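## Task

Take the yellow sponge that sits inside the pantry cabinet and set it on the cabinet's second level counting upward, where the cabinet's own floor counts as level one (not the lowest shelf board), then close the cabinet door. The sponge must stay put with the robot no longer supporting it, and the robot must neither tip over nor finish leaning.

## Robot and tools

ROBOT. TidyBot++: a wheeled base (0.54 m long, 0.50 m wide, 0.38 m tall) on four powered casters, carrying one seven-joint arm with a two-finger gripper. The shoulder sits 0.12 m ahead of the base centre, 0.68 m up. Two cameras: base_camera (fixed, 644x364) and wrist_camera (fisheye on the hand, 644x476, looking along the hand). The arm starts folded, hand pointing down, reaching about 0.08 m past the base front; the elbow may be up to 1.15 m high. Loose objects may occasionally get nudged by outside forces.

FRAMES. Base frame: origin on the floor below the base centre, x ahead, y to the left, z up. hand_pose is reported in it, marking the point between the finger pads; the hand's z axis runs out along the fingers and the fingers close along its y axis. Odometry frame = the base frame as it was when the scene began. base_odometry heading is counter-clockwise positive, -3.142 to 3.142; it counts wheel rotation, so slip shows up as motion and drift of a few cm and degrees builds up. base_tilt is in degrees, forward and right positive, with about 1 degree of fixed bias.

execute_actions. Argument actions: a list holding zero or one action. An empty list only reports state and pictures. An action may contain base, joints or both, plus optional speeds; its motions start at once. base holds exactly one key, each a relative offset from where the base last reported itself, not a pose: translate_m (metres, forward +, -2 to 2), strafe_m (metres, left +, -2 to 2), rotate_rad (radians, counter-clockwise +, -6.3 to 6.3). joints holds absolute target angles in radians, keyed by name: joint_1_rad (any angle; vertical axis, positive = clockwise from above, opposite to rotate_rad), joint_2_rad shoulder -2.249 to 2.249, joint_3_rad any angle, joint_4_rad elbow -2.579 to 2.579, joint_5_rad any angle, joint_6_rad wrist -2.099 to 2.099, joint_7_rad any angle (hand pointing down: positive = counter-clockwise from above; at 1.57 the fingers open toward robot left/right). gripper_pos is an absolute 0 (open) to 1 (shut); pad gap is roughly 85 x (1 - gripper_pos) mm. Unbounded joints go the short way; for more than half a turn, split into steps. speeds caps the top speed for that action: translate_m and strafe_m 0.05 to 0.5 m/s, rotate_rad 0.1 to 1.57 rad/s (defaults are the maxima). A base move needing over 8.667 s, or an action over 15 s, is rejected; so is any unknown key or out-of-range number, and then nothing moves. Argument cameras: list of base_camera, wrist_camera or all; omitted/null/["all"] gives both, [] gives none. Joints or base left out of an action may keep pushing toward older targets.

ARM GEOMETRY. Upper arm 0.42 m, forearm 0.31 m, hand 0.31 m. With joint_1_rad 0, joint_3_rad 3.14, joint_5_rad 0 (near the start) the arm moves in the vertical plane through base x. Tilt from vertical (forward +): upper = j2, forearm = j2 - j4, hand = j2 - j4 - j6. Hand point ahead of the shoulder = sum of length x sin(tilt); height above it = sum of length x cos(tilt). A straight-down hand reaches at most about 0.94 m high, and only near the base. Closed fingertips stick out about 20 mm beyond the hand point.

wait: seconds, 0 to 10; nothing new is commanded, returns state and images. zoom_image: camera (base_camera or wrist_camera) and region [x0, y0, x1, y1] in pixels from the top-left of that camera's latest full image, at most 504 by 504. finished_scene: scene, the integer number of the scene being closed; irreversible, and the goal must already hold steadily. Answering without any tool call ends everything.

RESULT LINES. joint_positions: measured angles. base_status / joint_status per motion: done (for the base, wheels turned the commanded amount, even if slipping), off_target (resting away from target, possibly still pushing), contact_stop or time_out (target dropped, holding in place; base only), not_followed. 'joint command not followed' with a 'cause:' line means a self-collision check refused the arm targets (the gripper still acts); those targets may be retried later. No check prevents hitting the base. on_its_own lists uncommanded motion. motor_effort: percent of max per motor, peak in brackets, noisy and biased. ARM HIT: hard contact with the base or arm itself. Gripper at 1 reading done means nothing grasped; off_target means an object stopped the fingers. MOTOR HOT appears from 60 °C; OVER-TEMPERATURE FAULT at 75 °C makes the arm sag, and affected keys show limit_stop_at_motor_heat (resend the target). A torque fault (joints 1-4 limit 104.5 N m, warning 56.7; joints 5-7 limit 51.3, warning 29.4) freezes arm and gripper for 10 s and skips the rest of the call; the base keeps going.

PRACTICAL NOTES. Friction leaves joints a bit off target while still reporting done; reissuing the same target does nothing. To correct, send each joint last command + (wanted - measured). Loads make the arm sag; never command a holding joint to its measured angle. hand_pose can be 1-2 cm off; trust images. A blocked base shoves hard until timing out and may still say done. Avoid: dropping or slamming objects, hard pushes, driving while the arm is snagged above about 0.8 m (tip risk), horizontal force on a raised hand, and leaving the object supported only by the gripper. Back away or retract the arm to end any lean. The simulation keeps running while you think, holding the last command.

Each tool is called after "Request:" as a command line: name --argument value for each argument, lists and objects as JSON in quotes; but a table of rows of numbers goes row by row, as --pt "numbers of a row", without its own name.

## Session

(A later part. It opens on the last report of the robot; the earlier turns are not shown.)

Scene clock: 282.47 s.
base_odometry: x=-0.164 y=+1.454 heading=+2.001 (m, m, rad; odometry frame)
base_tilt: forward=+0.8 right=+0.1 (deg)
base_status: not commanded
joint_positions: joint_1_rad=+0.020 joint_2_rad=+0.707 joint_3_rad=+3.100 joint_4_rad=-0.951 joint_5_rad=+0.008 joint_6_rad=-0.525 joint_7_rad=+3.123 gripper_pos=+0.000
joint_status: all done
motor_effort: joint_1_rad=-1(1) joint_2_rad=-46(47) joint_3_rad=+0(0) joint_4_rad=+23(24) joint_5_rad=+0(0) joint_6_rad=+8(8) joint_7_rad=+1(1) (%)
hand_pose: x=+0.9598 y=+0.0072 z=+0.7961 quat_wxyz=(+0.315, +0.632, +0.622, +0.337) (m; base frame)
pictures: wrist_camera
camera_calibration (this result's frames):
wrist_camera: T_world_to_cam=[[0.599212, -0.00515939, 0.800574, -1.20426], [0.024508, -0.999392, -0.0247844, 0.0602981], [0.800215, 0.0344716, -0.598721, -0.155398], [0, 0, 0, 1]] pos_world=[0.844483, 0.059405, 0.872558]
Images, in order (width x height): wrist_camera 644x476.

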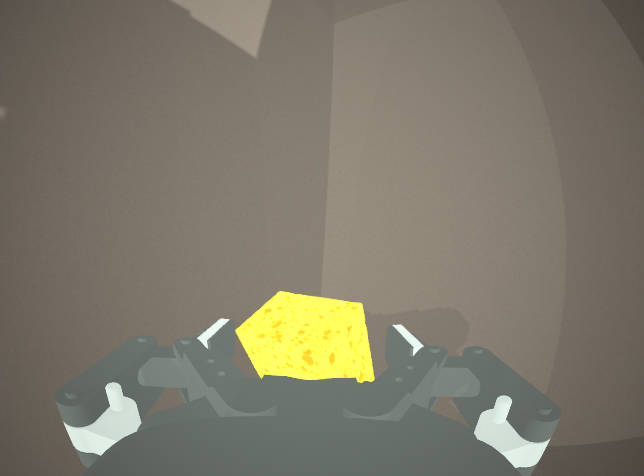

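Sponge is between the fingers. Close.

Request:
execute_actions --actions '[{"joints":{"gripper_pos":1}}]' --cameras '["wrist_camera"]'

Request:
execute_actions --actions '[{"joints":{"joint_2_rad":0.64}}]' --cameras '["wrist_camera"]'

Scene clock: 284.63 s.
base_odometry: x=-0.164 y=+1.454 heading=+2.001 (m, m, rad; odometry frame)
base_tilt: forward=+0.8 right=+0.1 (deg)
base_status: not commanded
joint_positions: joint_1_rad=+0.020 joint_2_rad=+0.687 joint_3_rad=+3.100 joint_4_rad=-0.937 joint_5_rad=+0.008 joint_6_rad=-0.525 joint_7_rad=+3.123 gripper_pos=+0.997
joint_status: all done
motor_effort: joint_1_rad=+0(0) joint_2_rad=-38(46) joint_3_rad=+0(0) joint_4_rad=+19(23) joint_5_rad=+0(0) joint_6_rad=+6(8) joint_7_rad=+1(1) (%)
hand_pose: x=+0.9600 y=+0.0068 z=+0.8210 quat_wxyz=(+0.326, +0.627, +0.617, +0.348) (m; base frame)
pictures: wrist_camera
camera_calibration (this result's frames):
wrist_camera: T_world_to_cam=[[0.571544, -0.00537866, 0.820553, -1.21418], [0.0246543, -0.999415, -0.0237237, 0.059511], [0.820201, 0.0337893, -0.571077, -0.182543], [0, 0, 0, 1]] pos_world=[0.842212, 0.0591135, 0.893465]
Images, in order (width x height): wrist_camera 644x476.

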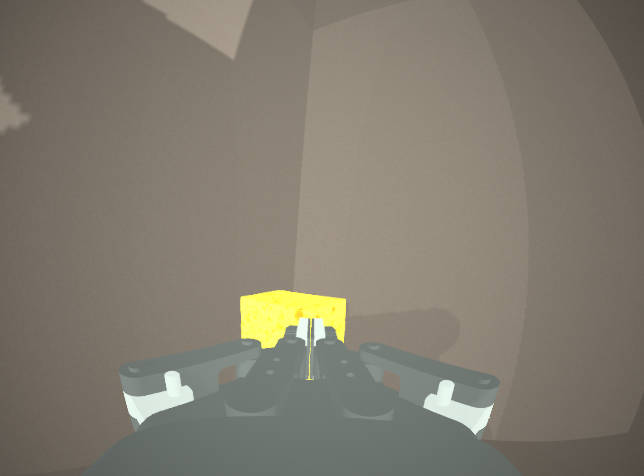

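Scene clock: 285.63 s.
base_odometry: x=-0.164 y=+1.454 heading=+2.001 (m, m, rad; odometry frame)
base_tilt: forward=+0.8 right=+0.1 (deg)
base_status: not commanded
joint_positions: joint_1_rad=+0.020 joint_2_rad=+0.664 joint_3_rad=+3.100 joint_4_rad=-0.939 joint_5_rad=+0.008 joint_6_rad=-0.525 joint_7_rad=+3.123 gripper_pos=+0.999
joint_status: all done
motor_effort: joint_1_rad=-1(1) joint_2_rad=-45(46) joint_3_rad=+0(0) joint_4_rad=+23(23) joint_5_rad=+0(0) joint_6_rad=+8(8) joint_7_rad=+1(1) (%)
hand_pose: x=+0.9563 y=+0.0069 z=+0.8388 quat_wxyz=(+0.332, +0.623, +0.613, +0.354) (m; base frame)
pictures: wrist_camera
camera_calibration (this result's frames):
wrist_camera: T_world_to_cam=[[0.554461, -0.00495728, 0.832195, -1.22015], [0.0251857, -0.999424, -0.0227338, 0.0587792], [0.831828, 0.0335644, -0.554017, -0.194734], [0, 0, 0, 1]] pos_world=[0.837029, 0.0592329, 0.90885]
Images, in order (width x height): wrist_camera 644x476.

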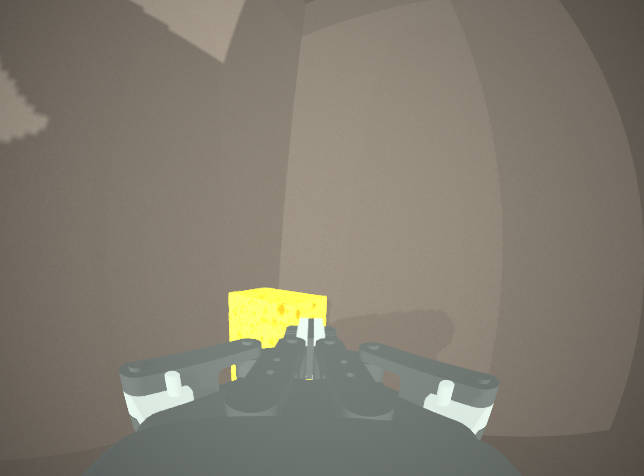

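Request:
execute_actions --actions '[{"joints":{"gripper_pos":0}}]' --cameras '[]'

Request:
execute_actions --actions '[{"base":{"translate_m":0.035},"speeds":{"translate_m":0.05}}]' --cameras '["wrist_camera"]'

Request:
execute_actions --actions '[{"joints":{"joint_2_rad":0.75}}]' --cameras '["wrist_camera"]'

Request:
execute_actions --actions '[{"joints":{"gripper_pos":1}}]' --cameras '["wrist_camera"]'

Scene clock: 288.57 s.
base_odometry: x=-0.164 y=+1.454 heading=+2.001 (m, m, rad; odometry frame)
base_tilt: forward=+0.8 right=+0.1 (deg)
base_status: not commanded
joint_positions: joint_1_rad=+0.020 joint_2_rad=+0.664 joint_3_rad=+3.100 joint_4_rad=-0.939 joint_5_rad=+0.008 joint_6_rad=-0.525 joint_7_rad=+3.123 gripper_pos=+0.000
joint_status: all done
motor_effort: joint_1_rad=-2(1) joint_2_rad=-44(45) joint_3_rad=+0(0) joint_4_rad=+23(23) joint_5_rad=+0(0) joint_6_rad=+8(8) joint_7_rad=+1(1) (%)
hand_pose: x=+0.9563 y=+0.0069 z=+0.8388 quat_wxyz=(+0.332, +0.623, +0.613, +0.354) (m; base frame)
pictures: none
No camera images: the call's "cameras" was empty. Leave "cameras" out to get every camera's image.

Scene clock: 289.77 s.
base_odometry: x=-0.179 y=+1.486 heading=+2.001 (m, m, rad; odometry frame)
base_tilt: forward=+0.8 right=+0.1 (deg)
base_status: done
joint_positions: joint_1_rad=+0.020 joint_2_rad=+0.661 joint_3_rad=+3.100 joint_4_rad=-0.939 joint_5_rad=+0.008 joint_6_rad=-0.525 joint_7_rad=+3.123 gripper_pos=+0.000
joint_status: not commanded
motor_effort: joint_1_rad=-2(2) joint_2_rad=-44(48) joint_3_rad=+0(0) joint_4_rad=+23(24) joint_5_rad=+0(0) joint_6_rad=+8(8) joint_7_rad=+1(1) (%)
hand_pose: x=+0.9558 y=+0.0069 z=+0.8418 quat_wxyz=(+0.333, +0.622, +0.613, +0.355) (m; base frame)
pictures: wrist_camera
camera_calibration (this result's frames):
wrist_camera: T_world_to_cam=[[0.551534, -0.00490816, 0.834138, -1.22112], [0.0252488, -0.999426, -0.0225754, 0.0586638], [0.83377, 0.0335121, -0.551094, -0.196955], [0, 0, 0, 1]] pos_world=[0.836226, 0.059237, 0.91137]
Images, in order (width x height): wrist_camera 644x476.

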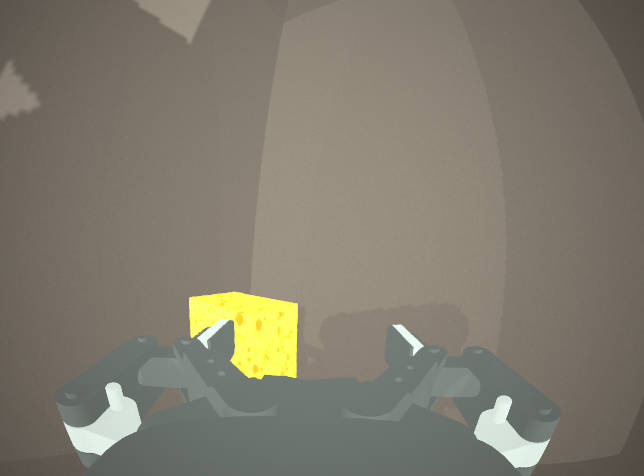

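Scene clock: 290.70 s.
base_odometry: x=-0.179 y=+1.486 heading=+2.001 (m, m, rad; odometry frame)
base_tilt: forward=+0.8 right=+0.1 (deg)
base_status: not commanded
joint_positions: joint_1_rad=+0.020 joint_2_rad=+0.719 joint_3_rad=+3.100 joint_4_rad=-0.936 joint_5_rad=+0.008 joint_6_rad=-0.524 joint_7_rad=+3.123 gripper_pos=+0.000
joint_status: all done
motor_effort: joint_1_rad=-1(2) joint_2_rad=-40(46) joint_3_rad=+0(0) joint_4_rad=+19(23) joint_5_rad=+1(1) joint_6_rad=+5(8) joint_7_rad=+1(1) (%)
hand_pose: x=+0.9645 y=+0.0067 z=+0.7951 quat_wxyz=(+0.316, +0.632, +0.621, +0.339) (m; base frame)
pictures: wrist_camera
camera_calibration (this result's frames):
wrist_camera: T_world_to_cam=[[0.595642, -0.00595564, 0.803228, -1.20493], [0.0238607, -0.9994, -0.0251043, 0.0605367], [0.802896, 0.0341188, -0.595142, -0.165143], [0, 0, 0, 1]] pos_world=[0.848856, 0.0589588, 0.87107]
Images, in order (width x height): wrist_camera 644x476.

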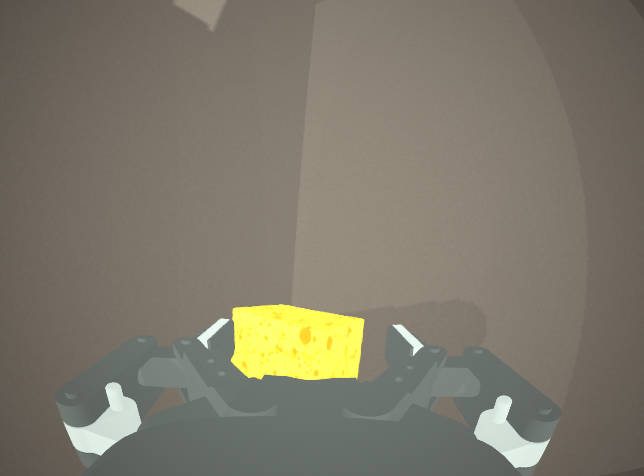

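Scene clock: 291.90 s.
base_odometry: x=-0.178 y=+1.486 heading=+2.001 (m, m, rad; odometry frame)
base_tilt: forward=+0.7 right=+0.1 (deg)
base_status: not commanded
joint_positions: joint_1_rad=+0.020 joint_2_rad=+0.669 joint_3_rad=+3.100 joint_4_rad=-0.941 joint_5_rad=+0.008 joint_6_rad=-0.578 joint_7_rad=+3.123 gripper_pos=+0.990
joint_status: all done
motor_effort: joint_1_rad=+3(4) joint_2_rad=-27(47) joint_3_rad=+2(3) joint_4_rad=+25(26) joint_5_rad=+1(2) joint_6_rad=+16(18) joint_7_rad=+1(1) (%)
hand_pose: x=+0.9474 y=+0.0071 z=+0.8198 quat_wxyz=(+0.314, +0.633, +0.624, +0.335) (m; base frame)
pictures: wrist_camera
camera_calibration (this result's frames):
wrist_camera: T_world_to_cam=[[0.60361, -0.0038676, 0.797271, -1.21728], [0.0247805, -0.999414, -0.0236094, 0.0598024], [0.796895, 0.0340076, -0.60316, -0.124503], [0, 0, 0, 1]] pos_world=[0.832499, 0.0592934, 0.896822]
Images, in order (width x height): wrist_camera 644x476.

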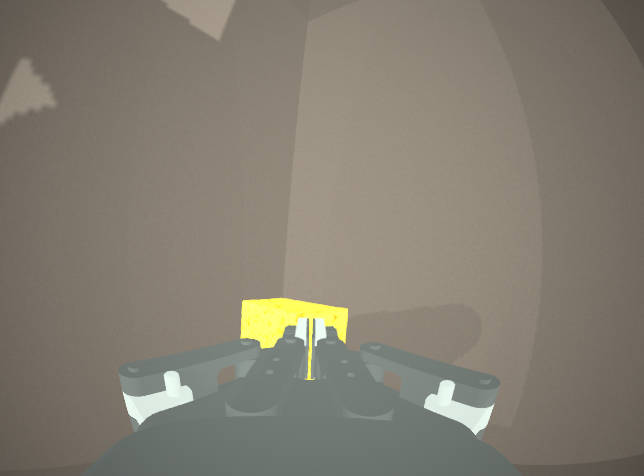

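Request:
execute_actions --actions '[{"joints":{"gripper_pos":1,"joint_2_rad":0.6}}]' --cameras '[]'

Request:
execute_actions --actions '[{"base":{"translate_m":0.05},"speeds":{"translate_m":0.05}}]' --cameras '["wrist_camera"]'

Request:
execute_actions --actions '[{"joints":{"joint_2_rad":0.7}}]' --cameras '["wrist_camera"]'

Request:
execute_actions --actions '[{"base":{"translate_m":-0.09},"speeds":{"translate_m":0.05}}]' --cameras '["wrist_camera"]'

Scene clock: 296.23 s.
base_odometry: x=-0.178 y=+1.486 heading=+2.001 (m, m, rad; odometry frame)
base_tilt: forward=+0.8 right=+0.1 (deg)
base_status: not commanded
joint_positions: joint_1_rad=+0.020 joint_2_rad=+0.624 joint_3_rad=+3.100 joint_4_rad=-0.948 joint_5_rad=+0.008 joint_6_rad=-0.578 joint_7_rad=+3.123 gripper_pos=+0.999
joint_status: all done
motor_effort: joint_1_rad=-1(3) joint_2_rad=-44(45) joint_3_rad=+0(2) joint_4_rad=+23(28) joint_5_rad=+1(2) joint_6_rad=+8(17) joint_7_rad=+1(1) (%)
hand_pose: x=+0.9392 y=+0.0069 z=+0.8527 quat_wxyz=(+0.326, +0.626, +0.618, +0.347) (m; base frame)
pictures: none
No camera images: the call's "cameras" was empty. Leave "cameras" out to get every camera's image.

Scene clock: 297.77 s.
base_odometry: x=-0.199 y=+1.531 heading=+2.002 (m, m, rad; odometry frame)
base_tilt: forward=+0.8 right=+0.1 (deg)
base_status: done
joint_positions: joint_1_rad=+0.022 joint_2_rad=+0.587 joint_3_rad=+3.101 joint_4_rad=-0.964 joint_5_rad=+0.008 joint_6_rad=-0.577 joint_7_rad=+3.123 gripper_pos=+0.999
joint_status: not commanded
motor_effort: joint_1_rad=+0(3) joint_2_rad=-40(43) joint_3_rad=-1(3) joint_4_rad=+27(35) joint_5_rad=+0(2) joint_6_rad=+8(10) joint_7_rad=+1(1) (%)
hand_pose: x=+0.9299 y=+0.0056 z=+0.8743 quat_wxyz=(+0.333, +0.623, +0.614, +0.353) (m; base frame)
pictures: wrist_camera
camera_calibration (this result's frames):
wrist_camera: T_world_to_cam=[[0.554535, -0.00290889, 0.832155, -1.23509], [0.0240373, -0.999521, -0.019512, 0.0571524], [0.831813, 0.0308229, -0.554199, -0.152878], [0, 0, 0, 1]] pos_world=[0.810691, 0.0582444, 0.944175]
Images, in order (width x height): wrist_camera 644x476.

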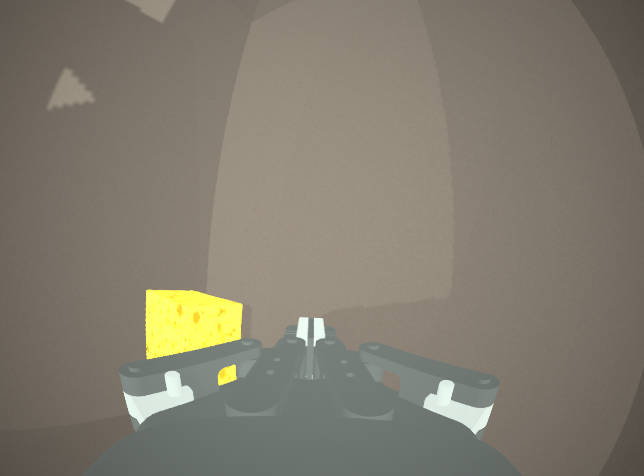

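Scene clock: 298.70 s.
base_odometry: x=-0.199 y=+1.531 heading=+2.002 (m, m, rad; odometry frame)
base_tilt: forward=+0.8 right=+0.1 (deg)
base_status: not commanded
joint_positions: joint_1_rad=+0.022 joint_2_rad=+0.588 joint_3_rad=+3.101 joint_4_rad=-0.964 joint_5_rad=+0.008 joint_6_rad=-0.577 joint_7_rad=+3.123 gripper_pos=+0.999
joint_status: joint_2_rad off_target (ended at +0.588, target +0.700)
motor_effort: joint_1_rad=-1(0) joint_2_rad=-26(40) joint_3_rad=-1(1) joint_4_rad=+23(26) joint_5_rad=-1(1) joint_6_rad=+8(8) joint_7_rad=+1(1) (%)
hand_pose: x=+0.9303 y=+0.0056 z=+0.8730 quat_wxyz=(+0.333, +0.623, +0.614, +0.352) (m; base frame)
pictures: wrist_camera
camera_calibration (this result's frames):
wrist_camera: T_world_to_cam=[[0.555844, -0.00294551, 0.831281, -1.23465], [0.0240021, -0.99952, -0.0195908, 0.0572096], [0.83094, 0.0308419, -0.555506, -0.15197], [0, 0, 0, 1]] pos_world=[0.811176, 0.0582325, 0.94304]
Images, in order (width x height): wrist_camera 644x476.

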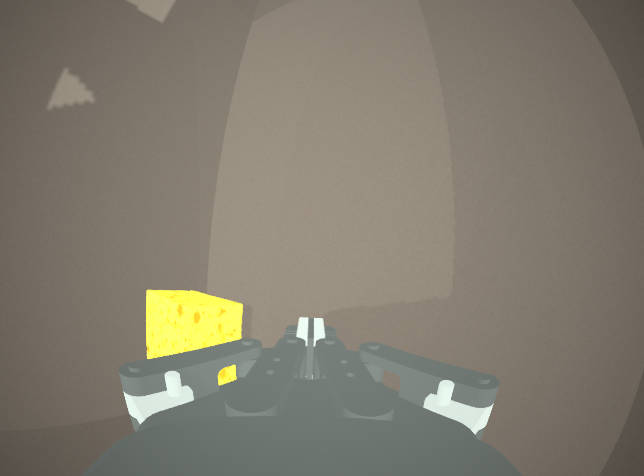

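Scene clock: 301.23 s.
base_odometry: x=-0.162 y=+1.449 heading=+2.001 (m, m, rad; odometry frame)
base_tilt: forward=+0.8 right=+0.1 (deg)
base_status: done
joint_positions: joint_1_rad=+0.023 joint_2_rad=+0.677 joint_3_rad=+3.101 joint_4_rad=-0.946 joint_5_rad=+0.008 joint_6_rad=-0.571 joint_7_rad=+3.123 gripper_pos=+0.999
joint_status: not commanded
on_its_own: joint_2_rad moved +0.089 to your old target +0.700
motor_effort: joint_1_rad=-1(2) joint_2_rad=-45(46) joint_3_rad=+0(1) joint_4_rad=+22(24) joint_5_rad=+0(0) joint_6_rad=+8(9) joint_7_rad=+1(1) (%)
hand_pose: x=+0.9489 y=+0.0040 z=+0.8122 quat_wxyz=(+0.313, +0.635, +0.623, +0.333) (m; base frame)
pictures: wrist_camera
camera_calibration (this result's frames):
wrist_camera: T_world_to_cam=[[0.608037, -0.00577216, 0.793888, -1.21359], [0.0208888, -0.999511, -0.0232659, 0.0599794], [0.793634, 0.0307298, -0.607619, -0.123428], [0, 0, 0, 1]] pos_world=[0.834611, 0.0567379, 0.889853]
Images, in order (width x height): wrist_camera 644x476.

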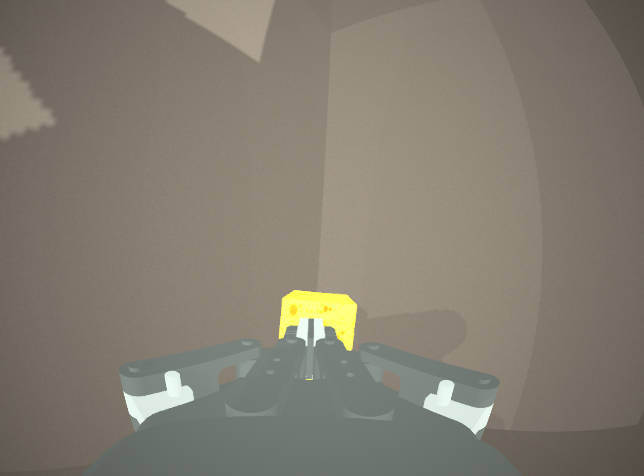

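Request:
execute_actions --actions '[{"joints":{"joint_2_rad":0.6}}]' --cameras '[]'

Request:
execute_actions --actions '[{"base":{"translate_m":0.055},"speeds":{"translate_m":0.05}}]' --cameras '["wrist_camera"]'

Request:
execute_actions --actions '[{"joints":{"joint_2_rad":0.74}}]' --cameras '["wrist_camera"]'

Request:
execute_actions --actions '[{"base":{"translate_m":-0.12},"speeds":{"translate_m":0.05}}]' --cameras '["wrist_camera"]'

Scene clock: 304.97 s.
base_odometry: x=-0.162 y=+1.449 heading=+2.001 (m, m, rad; odometry frame)
base_tilt: forward=+0.8 right=+0.1 (deg)
base_status: not commanded
joint_positions: joint_1_rad=+0.023 joint_2_rad=+0.610 joint_3_rad=+3.101 joint_4_rad=-0.946 joint_5_rad=+0.008 joint_6_rad=-0.571 joint_7_rad=+3.123 gripper_pos=+0.999
joint_status: all done
motor_effort: joint_1_rad=-1(1) joint_2_rad=-42(48) joint_3_rad=+0(0) joint_4_rad=+22(24) joint_5_rad=+0(0) joint_6_rad=+8(8) joint_7_rad=+1(1) (%)
hand_pose: x=+0.9382 y=+0.0043 z=+0.8678 quat_wxyz=(+0.334, +0.623, +0.613, +0.353) (m; base frame)
pictures: none
No camera images: the call's "cameras" was empty. Leave "cameras" out to get every camera's image.

Scene clock: 306.57 s.
base_odometry: x=-0.185 y=+1.499 heading=+2.002 (m, m, rad; odometry frame)
base_tilt: forward=+0.8 right=+0.1 (deg)
base_status: done
joint_positions: joint_1_rad=+0.023 joint_2_rad=+0.609 joint_3_rad=+3.101 joint_4_rad=-0.946 joint_5_rad=+0.008 joint_6_rad=-0.571 joint_7_rad=+3.123 gripper_pos=+0.999
joint_status: not commanded
motor_effort: joint_1_rad=-1(2) joint_2_rad=-43(46) joint_3_rad=+0(1) joint_4_rad=+23(24) joint_5_rad=+0(1) joint_6_rad=+8(9) joint_7_rad=+1(1) (%)
hand_pose: x=+0.9381 y=+0.0041 z=+0.8683 quat_wxyz=(+0.334, +0.623, +0.613, +0.353) (m; base frame)
pictures: wrist_camera
camera_calibration (this result's frames):
wrist_camera: T_world_to_cam=[[0.552669, -0.00464394, 0.833388, -1.23393], [0.0221193, -0.99955, -0.0202384, 0.0577687], [0.833107, 0.0296191, -0.552318, -0.16583], [0, 0, 0, 1]] pos_world=[0.818833, 0.0569242, 0.937923]
Images, in order (width x height): wrist_camera 644x476.

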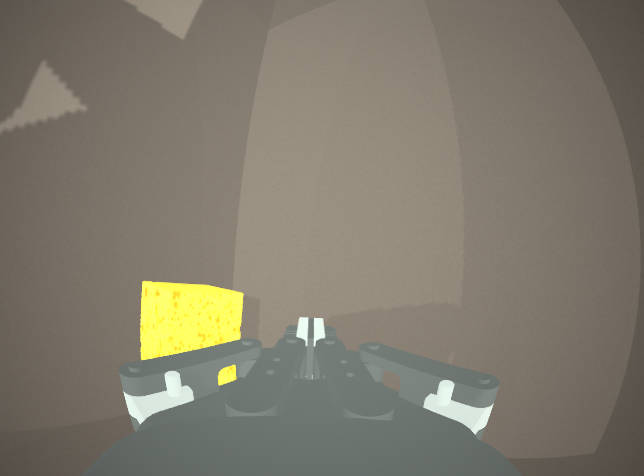

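Scene clock: 307.93 s.
base_odometry: x=-0.185 y=+1.499 heading=+2.002 (m, m, rad; odometry frame)
base_tilt: forward=+0.7 right=+0.1 (deg)
base_status: not commanded
joint_positions: joint_1_rad=+0.023 joint_2_rad=+0.690 joint_3_rad=+3.101 joint_4_rad=-0.937 joint_5_rad=+0.008 joint_6_rad=-0.554 joint_7_rad=+3.123 gripper_pos=+0.999
joint_status: joint_2_rad off_target (ended at +0.690, target +0.740)
motor_effort: joint_1_rad=-1(3) joint_2_rad=-33(45) joint_3_rad=+0(1) joint_4_rad=+19(23) joint_5_rad=+0(1) joint_6_rad=+5(8) joint_7_rad=+1(1) (%)
hand_pose: x=+0.9555 y=+0.0034 z=+0.8108 quat_wxyz=(+0.317, +0.633, +0.621, +0.337) (m; base frame)
pictures: wrist_camera
camera_calibration (this result's frames):
wrist_camera: T_world_to_cam=[[0.59756, -0.0067713, 0.801796, -1.21291], [0.020194, -0.99952, -0.0234913, 0.0600658], [0.80157, 0.0302289, -0.597136, -0.145549], [0, 0, 0, 1]] pos_world=[0.840244, 0.0562238, 0.887008]
Images, in order (width x height): wrist_camera 644x476.

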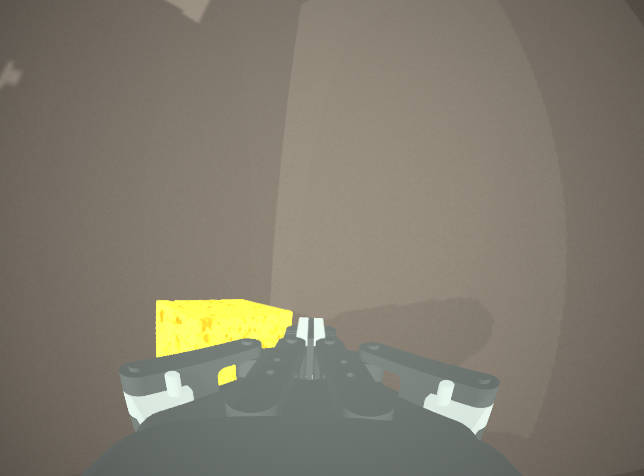

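Scene clock: 310.80 s.
base_odometry: x=-0.134 y=+1.390 heading=+2.002 (m, m, rad; odometry frame)
base_tilt: forward=+0.7 right=+0.1 (deg)
base_status: done
joint_positions: joint_1_rad=+0.024 joint_2_rad=+0.696 joint_3_rad=+3.101 joint_4_rad=-0.930 joint_5_rad=+0.008 joint_6_rad=-0.554 joint_7_rad=+3.123 gripper_pos=+0.999
joint_status: not commanded
motor_effort: joint_1_rad=+2(4) joint_2_rad=-40(43) joint_3_rad=+1(1) joint_4_rad=+19(21) joint_5_rad=+1(0) joint_6_rad=+6(8) joint_7_rad=+1(1) (%)
hand_pose: x=+0.9575 y=+0.0031 z=+0.8094 quat_wxyz=(+0.317, +0.633, +0.621, +0.337) (m; base frame)
pictures: wrist_camera
camera_calibration (this result's frames):
wrist_camera: T_world_to_cam=[[0.597281, -0.00720224, 0.802, -1.21289], [0.0197334, -0.999525, -0.0236723, 0.0602237], [0.80179, 0.0299652, -0.596855, -0.148396], [0, 0, 0, 1]] pos_world=[0.842227, 0.0559063, 0.885589]
Images, in order (width x height): wrist_camera 644x476.

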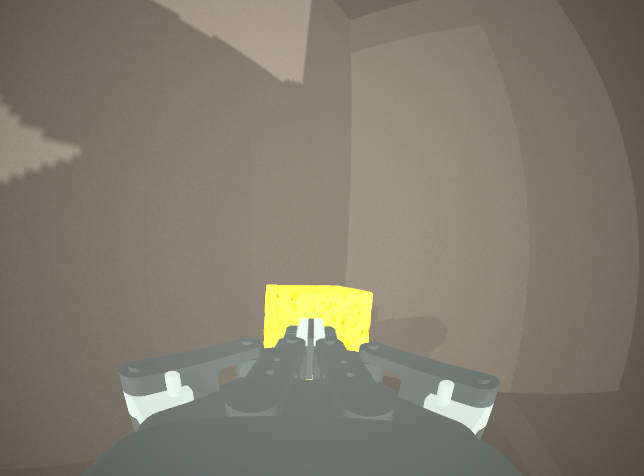

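Request:
execute_actions --actions '[{"joints":{"joint_2_rad":0.66}}]' --cameras '[]'

Request:
execute_actions --actions '[{"joints":{"gripper_pos":0}}]' --cameras '["wrist_camera"]'

Request:
execute_actions --actions '[{"joints":{"joint_2_rad":0.76}}]' --cameras '["wrist_camera"]'

Scene clock: 313.77 s.
base_odometry: x=-0.134 y=+1.390 heading=+2.002 (m, m, rad; odometry frame)
base_tilt: forward=+0.8 right=+0.0 (deg)
base_status: not commanded
joint_positions: joint_1_rad=+0.024 joint_2_rad=+0.691 joint_3_rad=+3.101 joint_4_rad=-0.934 joint_5_rad=+0.008 joint_6_rad=-0.554 joint_7_rad=+3.123 gripper_pos=+0.999
joint_status: all done
motor_effort: joint_1_rad=+3(3) joint_2_rad=-46(47) joint_3_rad=+1(1) joint_4_rad=+23(23) joint_5_rad=+0(0) joint_6_rad=+8(8) joint_7_rad=+1(1) (%)
hand_pose: x=+0.9561 y=+0.0031 z=+0.8119 quat_wxyz=(+0.317, +0.633, +0.620, +0.337) (m; base frame)
pictures: none
No camera images: the call's "cameras" was empty. Leave "cameras" out to get every camera's image.

Scene clock: 314.87 s.
base_odometry: x=-0.134 y=+1.390 heading=+2.002 (m, m, rad; odometry frame)
base_tilt: forward=+0.8 right=+0.1 (deg)
base_status: not commanded
joint_positions: joint_1_rad=+0.024 joint_2_rad=+0.691 joint_3_rad=+3.101 joint_4_rad=-0.934 joint_5_rad=+0.008 joint_6_rad=-0.554 joint_7_rad=+3.123 gripper_pos=+0.000
joint_status: all done
motor_effort: joint_1_rad=+3(3) joint_2_rad=-46(46) joint_3_rad=+1(1) joint_4_rad=+23(23) joint_5_rad=+0(1) joint_6_rad=+8(8) joint_7_rad=+1(1) (%)
hand_pose: x=+0.9561 y=+0.0031 z=+0.8119 quat_wxyz=(+0.317, +0.633, +0.620, +0.337) (m; base frame)
pictures: wrist_camera
camera_calibration (this result's frames):
wrist_camera: T_world_to_cam=[[0.595858, -0.00702394, 0.803059, -1.21352], [0.0198677, -0.999527, -0.0234839, 0.0600909], [0.802844, 0.0299481, -0.595437, -0.147993], [0, 0, 0, 1]] pos_world=[0.840705, 0.0559709, 0.887816]
Images, in order (width x height): wrist_camera 644x476.

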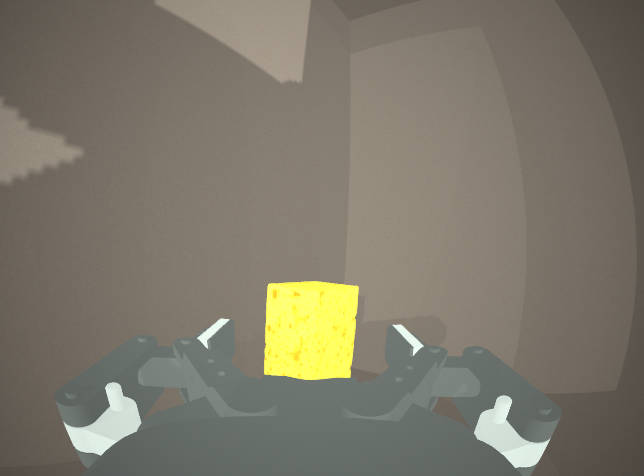

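Scene clock: 315.80 s.
base_odometry: x=-0.134 y=+1.390 heading=+2.002 (m, m, rad; odometry frame)
base_tilt: forward=+0.8 right=+0.1 (deg)
base_status: not commanded
joint_positions: joint_1_rad=+0.024 joint_2_rad=+0.714 joint_3_rad=+3.101 joint_4_rad=-0.931 joint_5_rad=+0.008 joint_6_rad=-0.553 joint_7_rad=+3.123 gripper_pos=+0.000
joint_status: joint_2_rad off_target (ended at +0.714, target +0.760)
motor_effort: joint_1_rad=+1(2) joint_2_rad=-39(46) joint_3_rad=+0(0) joint_4_rad=+18(23) joint_5_rad=+1(0) joint_6_rad=+5(8) joint_7_rad=+1(1) (%)
hand_pose: x=+0.9597 y=+0.0028 z=+0.7940 quat_wxyz=(+0.311, +0.636, +0.623, +0.331) (m; base frame)
pictures: wrist_camera
camera_calibration (this result's frames):
wrist_camera: T_world_to_cam=[[0.61146, -0.00770589, 0.791238, -1.20692], [0.0190452, -0.99952, -0.0244523, 0.0608318], [0.791046, 0.0300209, -0.611019, -0.137826], [0, 0, 0, 1]] pos_world=[0.845851, 0.0556399, 0.872233]
Images, in order (width x height): wrist_camera 644x476.

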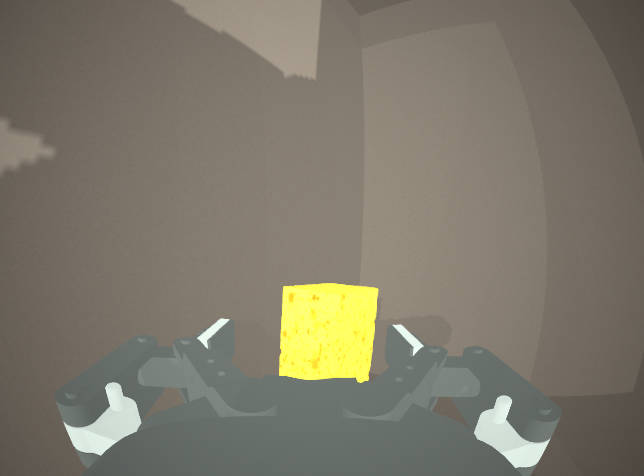

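Request:
execute_actions --actions '[{"base":{"translate_m":0.035},"joints":{"joint_2_rad":0.70},"speeds":{"translate_m":0.05}}]'

Request:
execute_actions --actions '[{"joints":{"joint_2_rad":0.75}}]' --cameras '[]'

Request:
execute_actions --actions '[{"joints":{"gripper_pos":1}}]'

Scene clock: 322.03 s.
base_odometry: x=-0.149 y=+1.422 heading=+2.002 (m, m, rad; odometry frame)
base_tilt: forward=+0.8 right=+0.1 (deg)
base_status: done
joint_positions: joint_1_rad=+0.026 joint_2_rad=+0.713 joint_3_rad=+3.101 joint_4_rad=-0.932 joint_5_rad=+0.008 joint_6_rad=-0.553 joint_7_rad=+3.123 gripper_pos=+0.000
joint_status: all done
motor_effort: joint_1_rad=-1(5) joint_2_rad=-46(47) joint_3_rad=+0(1) joint_4_rad=+23(23) joint_5_rad=+0(1) joint_6_rad=+8(8) joint_7_rad=+1(1) (%)
hand_pose: x=+0.9594 y=+0.0009 z=+0.7950 quat_wxyz=(+0.312, +0.637, +0.622, +0.331) (m; base frame)
pictures: base_camera, wrist_camera
camera_calibration (this result's frames):
wrist_camera: T_world_to_cam=[[0.61075, -0.0090515, 0.791772, -1.20721], [0.01681, -0.999561, -0.0243936, 0.06106], [0.791645, 0.0282081, -0.610329, -0.138079], [0, 0, 0, 1]] pos_world=[0.845589, 0.0540011, 0.873054]
Images, in order (width x height): base_camera 644x364, wrist_camera 644x476.

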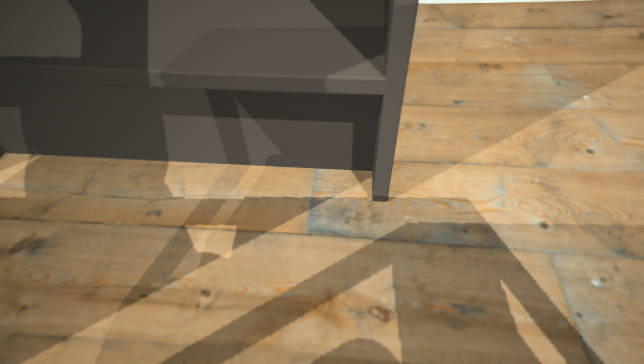

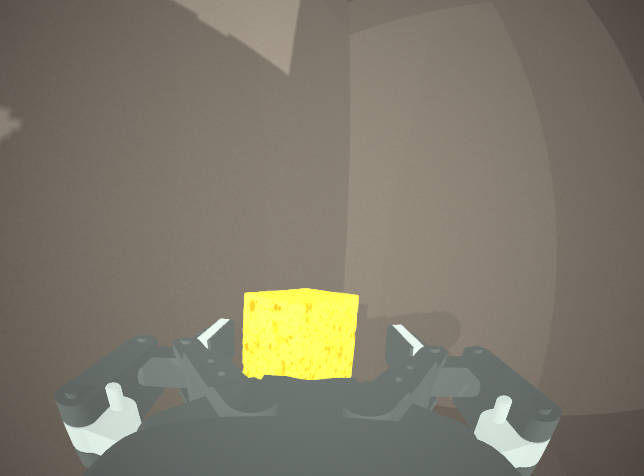

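Scene clock: 322.77 s.
base_odometry: x=-0.149 y=+1.422 heading=+2.002 (m, m, rad; odometry frame)
base_tilt: forward=+0.8 right=+0.1 (deg)
base_status: not commanded
joint_positions: joint_1_rad=+0.026 joint_2_rad=+0.714 joint_3_rad=+3.101 joint_4_rad=-0.931 joint_5_rad=+0.008 joint_6_rad=-0.553 joint_7_rad=+3.123 gripper_pos=+0.000
joint_status: all done
motor_effort: joint_1_rad=-1(2) joint_2_rad=-41(47) joint_3_rad=+0(1) joint_4_rad=+19(23) joint_5_rad=+0(1) joint_6_rad=+6(8) joint_7_rad=+1(1) (%)
hand_pose: x=+0.9596 y=+0.0009 z=+0.7943 quat_wxyz=(+0.312, +0.637, +0.622, +0.331) (m; base frame)
pictures: none
No camera images: the call's "cameras" was empty. Leave "cameras" out to get every camera's image.

Scene clock: 323.93 s.
base_odometry: x=-0.149 y=+1.422 heading=+2.002 (m, m, rad; odometry frame)
base_tilt: forward=+0.8 right=+0.1 (deg)
base_status: not commanded
joint_positions: joint_1_rad=+0.026 joint_2_rad=+0.705 joint_3_rad=+3.101 joint_4_rad=-0.927 joint_5_rad=+0.008 joint_6_rad=-0.553 joint_7_rad=+3.123 gripper_pos=+0.999
joint_status: all done
motor_effort: joint_1_rad=+0(1) joint_2_rad=-36(47) joint_3_rad=+0(1) joint_4_rad=+17(22) joint_5_rad=+0(0) joint_6_rad=+5(8) joint_7_rad=+1(1) (%)
hand_pose: x=+0.9595 y=+0.0009 z=+0.8045 quat_wxyz=(+0.316, +0.635, +0.620, +0.335) (m; base frame)
pictures: base_camera, wrist_camera
camera_calibration (this result's frames):
wrist_camera: T_world_to_cam=[[0.600399, -0.00898861, 0.79965, -1.21123], [0.0169894, -0.999568, -0.0239919, 0.060748], [0.79952, 0.0279903, -0.599987, -0.148218], [0, 0, 0, 1]] pos_world=[0.844694, 0.0539832, 0.881091]
Images, in order (width x height): base_camera 644x364, wrist_camera 644x476.

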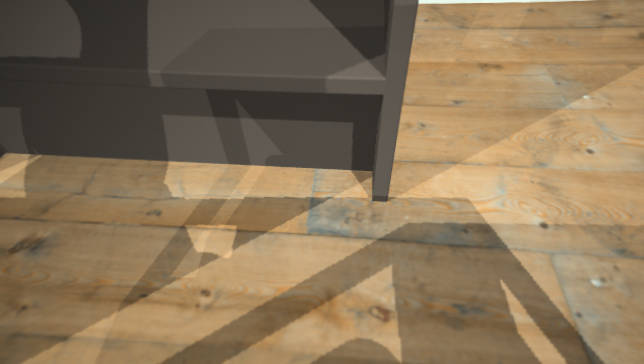

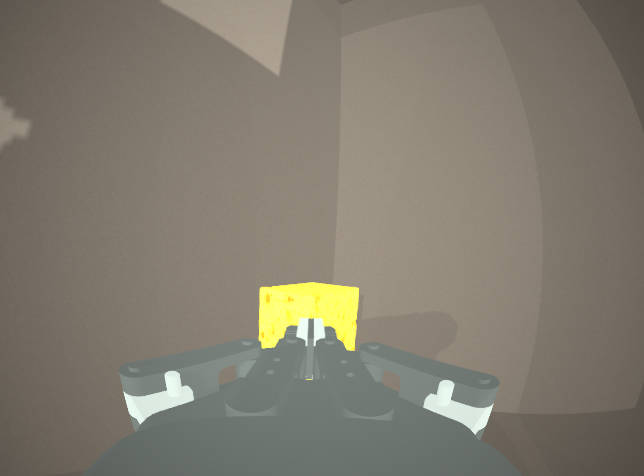

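Request:
execute_actions --actions '[{"joints":{"gripper_pos":0,"joint_2_rad":0.71}}]' --cameras '[]'

Request:
execute_actions --actions '[{"base":{"translate_m":0.06},"speeds":{"translate_m":0.05}}]'

Request:
execute_actions --actions '[{"joints":{"gripper_pos":1}}]'

Scene clock: 327.33 s.
base_odometry: x=-0.149 y=+1.422 heading=+2.002 (m, m, rad; odometry frame)
base_tilt: forward=+0.8 right=+0.1 (deg)
base_status: not commanded
joint_positions: joint_1_rad=+0.026 joint_2_rad=+0.705 joint_3_rad=+3.101 joint_4_rad=-0.939 joint_5_rad=+0.008 joint_6_rad=-0.553 joint_7_rad=+3.123 gripper_pos=+0.000
joint_status: all done
motor_effort: joint_1_rad=-1(0) joint_2_rad=-46(46) joint_3_rad=+0(0) joint_4_rad=+22(23) joint_5_rad=+0(0) joint_6_rad=+8(8) joint_7_rad=+1(1) (%)
hand_pose: x=+0.9571 y=+0.0010 z=+0.7978 quat_wxyz=(+0.312, +0.637, +0.622, +0.332) (m; base frame)
pictures: none
No camera images: the call's "cameras" was empty. Leave "cameras" out to get every camera's image.

Scene clock: 329.03 s.
base_odometry: x=-0.174 y=+1.477 heading=+2.003 (m, m, rad; odometry frame)
base_tilt: forward=+0.8 right=+0.1 (deg)
base_status: done
joint_positions: joint_1_rad=+0.026 joint_2_rad=+0.705 joint_3_rad=+3.101 joint_4_rad=-0.939 joint_5_rad=+0.008 joint_6_rad=-0.553 joint_7_rad=+3.123 gripper_pos=+0.000
joint_status: not commanded
motor_effort: joint_1_rad=+0(1) joint_2_rad=-45(49) joint_3_rad=-1(1) joint_4_rad=+22(23) joint_5_rad=+1(0) joint_6_rad=+8(8) joint_7_rad=+1(1) (%)
hand_pose: x=+0.9571 y=+0.0010 z=+0.7978 quat_wxyz=(+0.312, +0.637, +0.622, +0.332) (m; base frame)
pictures: base_camera, wrist_camera
camera_calibration (this result's frames):
wrist_camera: T_world_to_cam=[[0.609738, -0.00880787, 0.792554, -1.20777], [0.016931, -0.999565, -0.024134, 0.0608903], [0.792422, 0.0281342, -0.609324, -0.136074], [0, 0, 0, 1]] pos_world=[0.84322, 0.0540543, 0.875779]
Images, in order (width x height): base_camera 644x364, wrist_camera 644x476.

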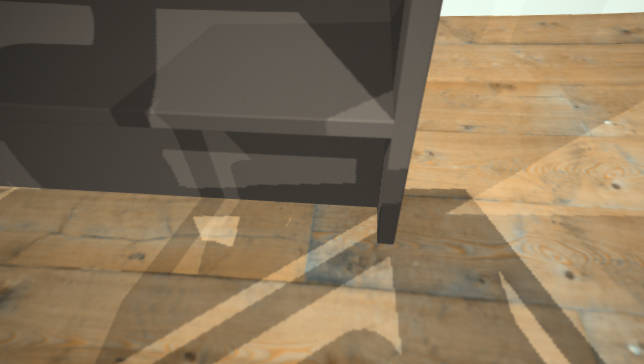

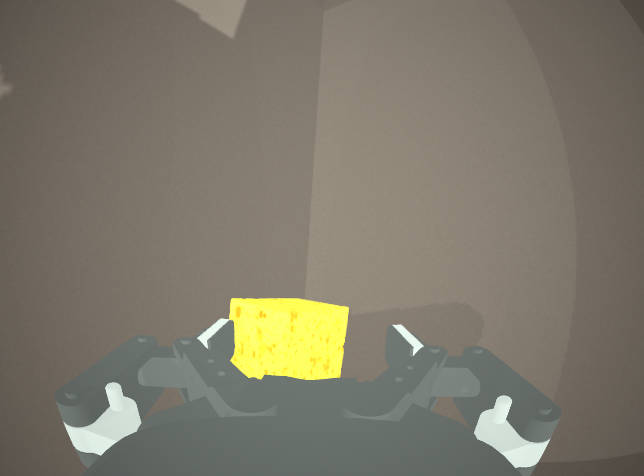

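Scene clock: 330.13 s.
base_odometry: x=-0.174 y=+1.476 heading=+2.003 (m, m, rad; odometry frame)
base_tilt: forward=+0.7 right=+0.1 (deg)
base_status: not commanded
joint_positions: joint_1_rad=+0.026 joint_2_rad=+0.668 joint_3_rad=+3.101 joint_4_rad=-0.961 joint_5_rad=+0.008 joint_6_rad=-0.593 joint_7_rad=+3.123 gripper_pos=+0.991
joint_status: all done
motor_effort: joint_1_rad=+3(3) joint_2_rad=-35(46) joint_3_rad=+2(2) joint_4_rad=+29(31) joint_5_rad=+2(2) joint_6_rad=+19(19) joint_7_rad=+1(1) (%)
hand_pose: x=+0.9408 y=+0.0015 z=+0.8059 quat_wxyz=(+0.305, +0.640, +0.627, +0.323) (m; base frame)
pictures: base_camera, wrist_camera
camera_calibration (this result's frames):
wrist_camera: T_world_to_cam=[[0.629604, -0.00699024, 0.776885, -1.21021], [0.0176036, -0.999574, -0.0232603, 0.0605707], [0.776717, 0.0283207, -0.629213, -0.0874249], [0, 0, 0, 1]] pos_world=[0.828791, 0.0545612, 0.886592]
Images, in order (width x height): base_camera 644x364, wrist_camera 644x476.

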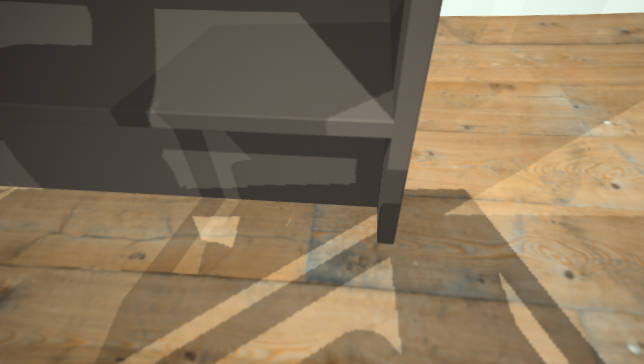

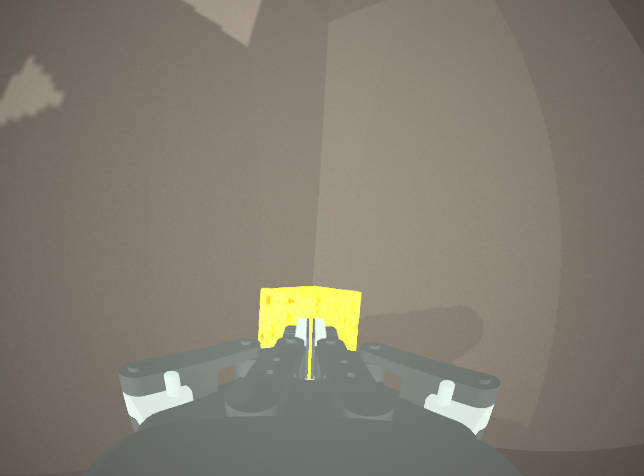

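Request:
execute_actions --actions '[{"joints":{"joint_2_rad":0.62}}]' --cameras '[]'

Request:
execute_actions --actions '[{"base":{"translate_m":0.05},"speeds":{"translate_m":0.05}}]'

Request:
execute_actions --actions '[{"joints":{"joint_2_rad":0.74}}]' --cameras '[]'

Request:
execute_actions --actions '[{"base":{"translate_m":-0.14},"speeds":{"translate_m":0.05}}]'

Scene clock: 334.03 s.
base_odometry: x=-0.174 y=+1.476 heading=+2.003 (m, m, rad; odometry frame)
base_tilt: forward=+0.8 right=+0.1 (deg)
base_status: not commanded
joint_positions: joint_1_rad=+0.027 joint_2_rad=+0.642 joint_3_rad=+3.101 joint_4_rad=-0.955 joint_5_rad=+0.008 joint_6_rad=-0.593 joint_7_rad=+3.123 gripper_pos=+0.999
joint_status: all done
motor_effort: joint_1_rad=-1(2) joint_2_rad=-43(43) joint_3_rad=+0(3) joint_4_rad=+23(30) joint_5_rad=+0(1) joint_6_rad=+8(19) joint_7_rad=+1(1) (%)
hand_pose: x=+0.9383 y=+0.0011 z=+0.8306 quat_wxyz=(+0.315, +0.635, +0.622, +0.333) (m; base frame)
pictures: none
No camera images: the call's "cameras" was empty. Leave "cameras" out to get every camera's image.

Scene clock: 335.50 s.
base_odometry: x=-0.195 y=+1.522 heading=+2.003 (m, m, rad; odometry frame)
base_tilt: forward=+0.8 right=+0.1 (deg)
base_status: done
joint_positions: joint_1_rad=+0.027 joint_2_rad=+0.614 joint_3_rad=+3.101 joint_4_rad=-0.952 joint_5_rad=+0.008 joint_6_rad=-0.593 joint_7_rad=+3.123 gripper_pos=+0.999
joint_status: not commanded
motor_effort: joint_1_rad=-1(4) joint_2_rad=-43(44) joint_3_rad=+0(2) joint_4_rad=+23(25) joint_5_rad=+0(0) joint_6_rad=+8(9) joint_7_rad=+1(1) (%)
hand_pose: x=+0.9342 y=+0.0009 z=+0.8551 quat_wxyz=(+0.325, +0.630, +0.617, +0.343) (m; base frame)
pictures: base_camera, wrist_camera
camera_calibration (this result's frames):
wrist_camera: T_world_to_cam=[[0.579673, -0.00649336, 0.814823, -1.23017], [0.0178215, -0.999628, -0.0206445, 0.0587329], [0.814654, 0.0264884, -0.579342, -0.12944], [0, 0, 0, 1]] pos_world=[0.817499, 0.0541518, 0.928593]
Images, in order (width x height): base_camera 644x364, wrist_camera 644x476.

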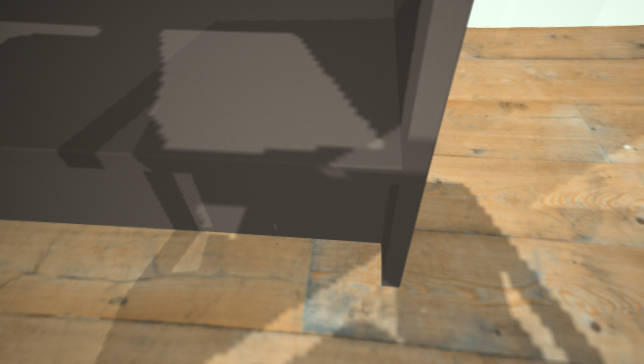

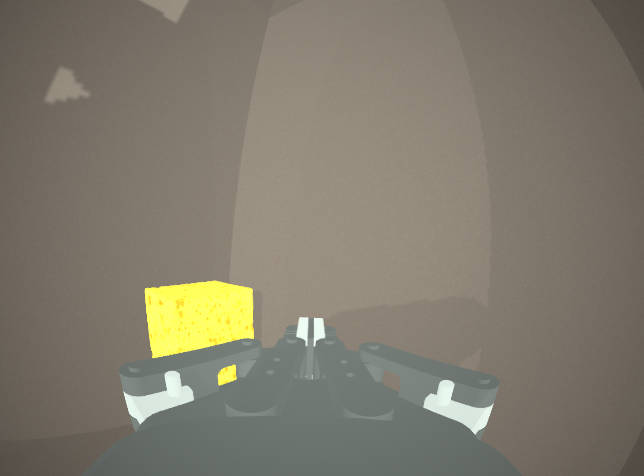

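Scene clock: 336.47 s.
base_odometry: x=-0.195 y=+1.521 heading=+2.003 (m, m, rad; odometry frame)
base_tilt: forward=+0.7 right=+0.1 (deg)
base_status: not commanded
joint_positions: joint_1_rad=+0.027 joint_2_rad=+0.620 joint_3_rad=+3.101 joint_4_rad=-0.952 joint_5_rad=+0.008 joint_6_rad=-0.593 joint_7_rad=+3.123 gripper_pos=+0.999
joint_status: joint_2_rad off_target (ended at +0.620, target +0.740)
motor_effort: joint_1_rad=-2(3) joint_2_rad=-25(44) joint_3_rad=-1(1) joint_4_rad=+23(25) joint_5_rad=+0(1) joint_6_rad=+8(9) joint_7_rad=+1(1) (%)
hand_pose: x=+0.9353 y=+0.0008 z=+0.8500 quat_wxyz=(+0.323, +0.631, +0.618, +0.341) (m; base frame)
pictures: none
No camera images: the call's "cameras" was empty. Leave "cameras" out to get every camera's image.

Scene clock: 339.77 s.
base_odometry: x=-0.136 y=+1.394 heading=+2.004 (m, m, rad; odometry frame)
base_tilt: forward=+0.8 right=+0.1 (deg)
base_status: done
joint_positions: joint_1_rad=+0.027 joint_2_rad=+0.727 joint_3_rad=+3.101 joint_4_rad=-0.935 joint_5_rad=+0.008 joint_6_rad=-0.569 joint_7_rad=+3.123 gripper_pos=+0.999
joint_status: not commanded
on_its_own: joint_2_rad moved +0.107 to your old target +0.740
motor_effort: joint_1_rad=-1(1) joint_2_rad=-46(49) joint_3_rad=+0(2) joint_4_rad=+23(24) joint_5_rad=+1(0) joint_6_rad=+8(9) joint_7_rad=+1(1) (%)
hand_pose: x=+0.9573 y=+0.0000 z=+0.7774 quat_wxyz=(+0.302, +0.643, +0.627, +0.321) (m; base frame)
pictures: base_camera, wrist_camera
camera_calibration (this result's frames):
wrist_camera: T_world_to_cam=[[0.636544, -0.00967972, 0.77118, -1.20073], [0.0151991, -0.99957, -0.025092, 0.061848], [0.771091, 0.0276934, -0.636123, -0.107374], [0, 0, 0, 1]] pos_world=[0.846171, 0.0531722, 0.859226]
Images, in order (width x height): base_camera 644x364, wrist_camera 644x476.

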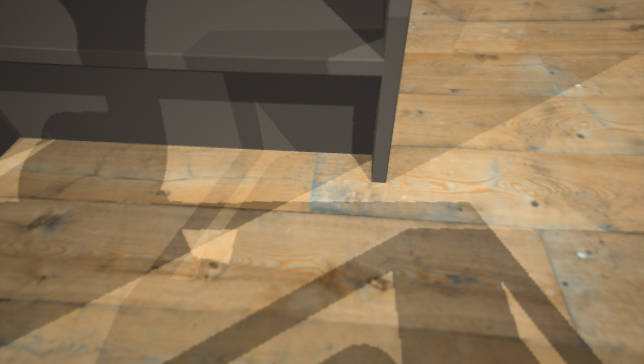

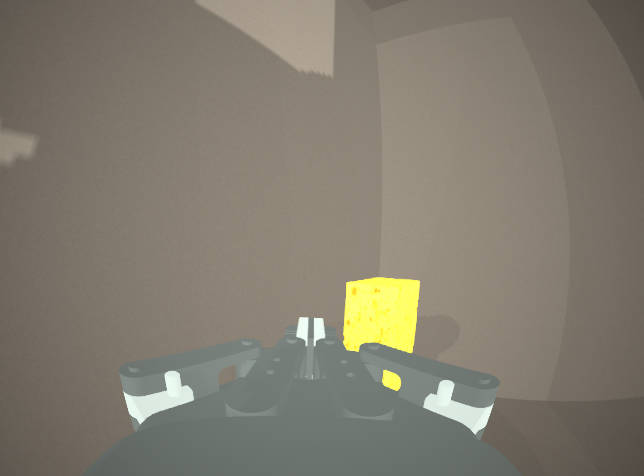

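Request:
execute_actions --actions '[{"base":{"translate_m":-0.22},"joints":{"joint_2_rad":0.93}}]' --cameras '[]'

Request:
execute_actions --actions '[{"joints":{"joint_2_rad":0.97,"joint_4_rad":-0.95,"joint_6_rad":0.3,"joint_7_rad":1.57,"gripper_pos":0}}]'

Scene clock: 343.47 s.
base_odometry: x=-0.044 y=+1.195 heading=+2.005 (m, m, rad; odometry frame)
base_tilt: forward=+0.7 right=+0.1 (deg)
base_status: done
joint_positions: joint_1_rad=+0.021 joint_2_rad=+0.789 joint_3_rad=+3.101 joint_4_rad=-0.881 joint_5_rad=+0.008 joint_6_rad=-0.525 joint_7_rad=+3.123 gripper_pos=+0.999
joint_status: joint_2_rad off_target (ended at +0.789, target +0.930)
motor_effort: joint_1_rad=+0(8) joint_2_rad=-24(49) joint_3_rad=+1(3) joint_4_rad=+7(22) joint_5_rad=+0(1) joint_6_rad=-1(7) joint_7_rad=+1(1) (%)
hand_pose: x=+0.9827 y=+0.0041 z=+0.7656 quat_wxyz=(+0.311, +0.636, +0.623, +0.333) (m; base frame)
pictures: none
No camera images: the call's "cameras" was empty. Leave "cameras" out to get every camera's image.

Scene clock: 345.23 s.
base_odometry: x=-0.044 y=+1.195 heading=+2.005 (m, m, rad; odometry frame)
base_tilt: forward=+0.8 right=+0.1 (deg)
base_status: not commanded
joint_positions: joint_1_rad=+0.010 joint_2_rad=+0.950 joint_3_rad=+3.101 joint_4_rad=-0.928 joint_5_rad=+0.008 joint_6_rad=+0.269 joint_7_rad=+1.577 gripper_pos=+0.000
joint_status: all done
motor_effort: joint_1_rad=+8(9) joint_2_rad=-51(53) joint_3_rad=+3(3) joint_4_rad=+22(24) joint_5_rad=-1(2) joint_6_rad=+9(10) joint_7_rad=+1(0) (%)
hand_pose: x=+1.0716 y=+0.0103 z=+0.8201 quat_wxyz=(-0.012, +0.720, -0.001, +0.693) (m; base frame)
pictures: base_camera, wrist_camera
camera_calibration (this result's frames):
wrist_camera: T_world_to_cam=[[0.0476198, -0.998865, 0.00128806, -0.0336334], [-0.0252676, -0.00249372, -0.999678, 0.903793], [0.998546, 0.0475719, -0.0253577, -0.91349], [0, 0, 0, 1]] pos_world=[0.9366, 0.012115, 0.880381]
Images, in order (width x height): base_camera 644x364, wrist_camera 644x476.

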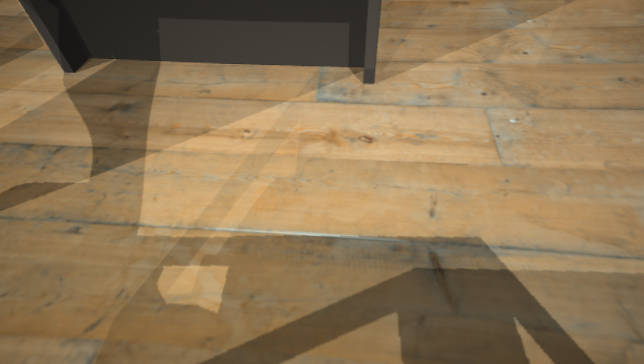

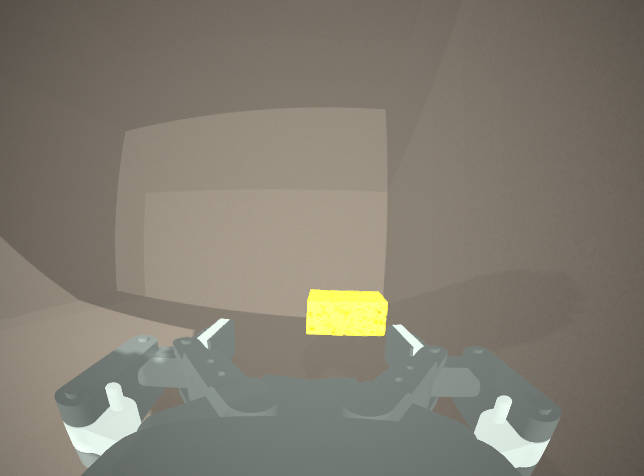

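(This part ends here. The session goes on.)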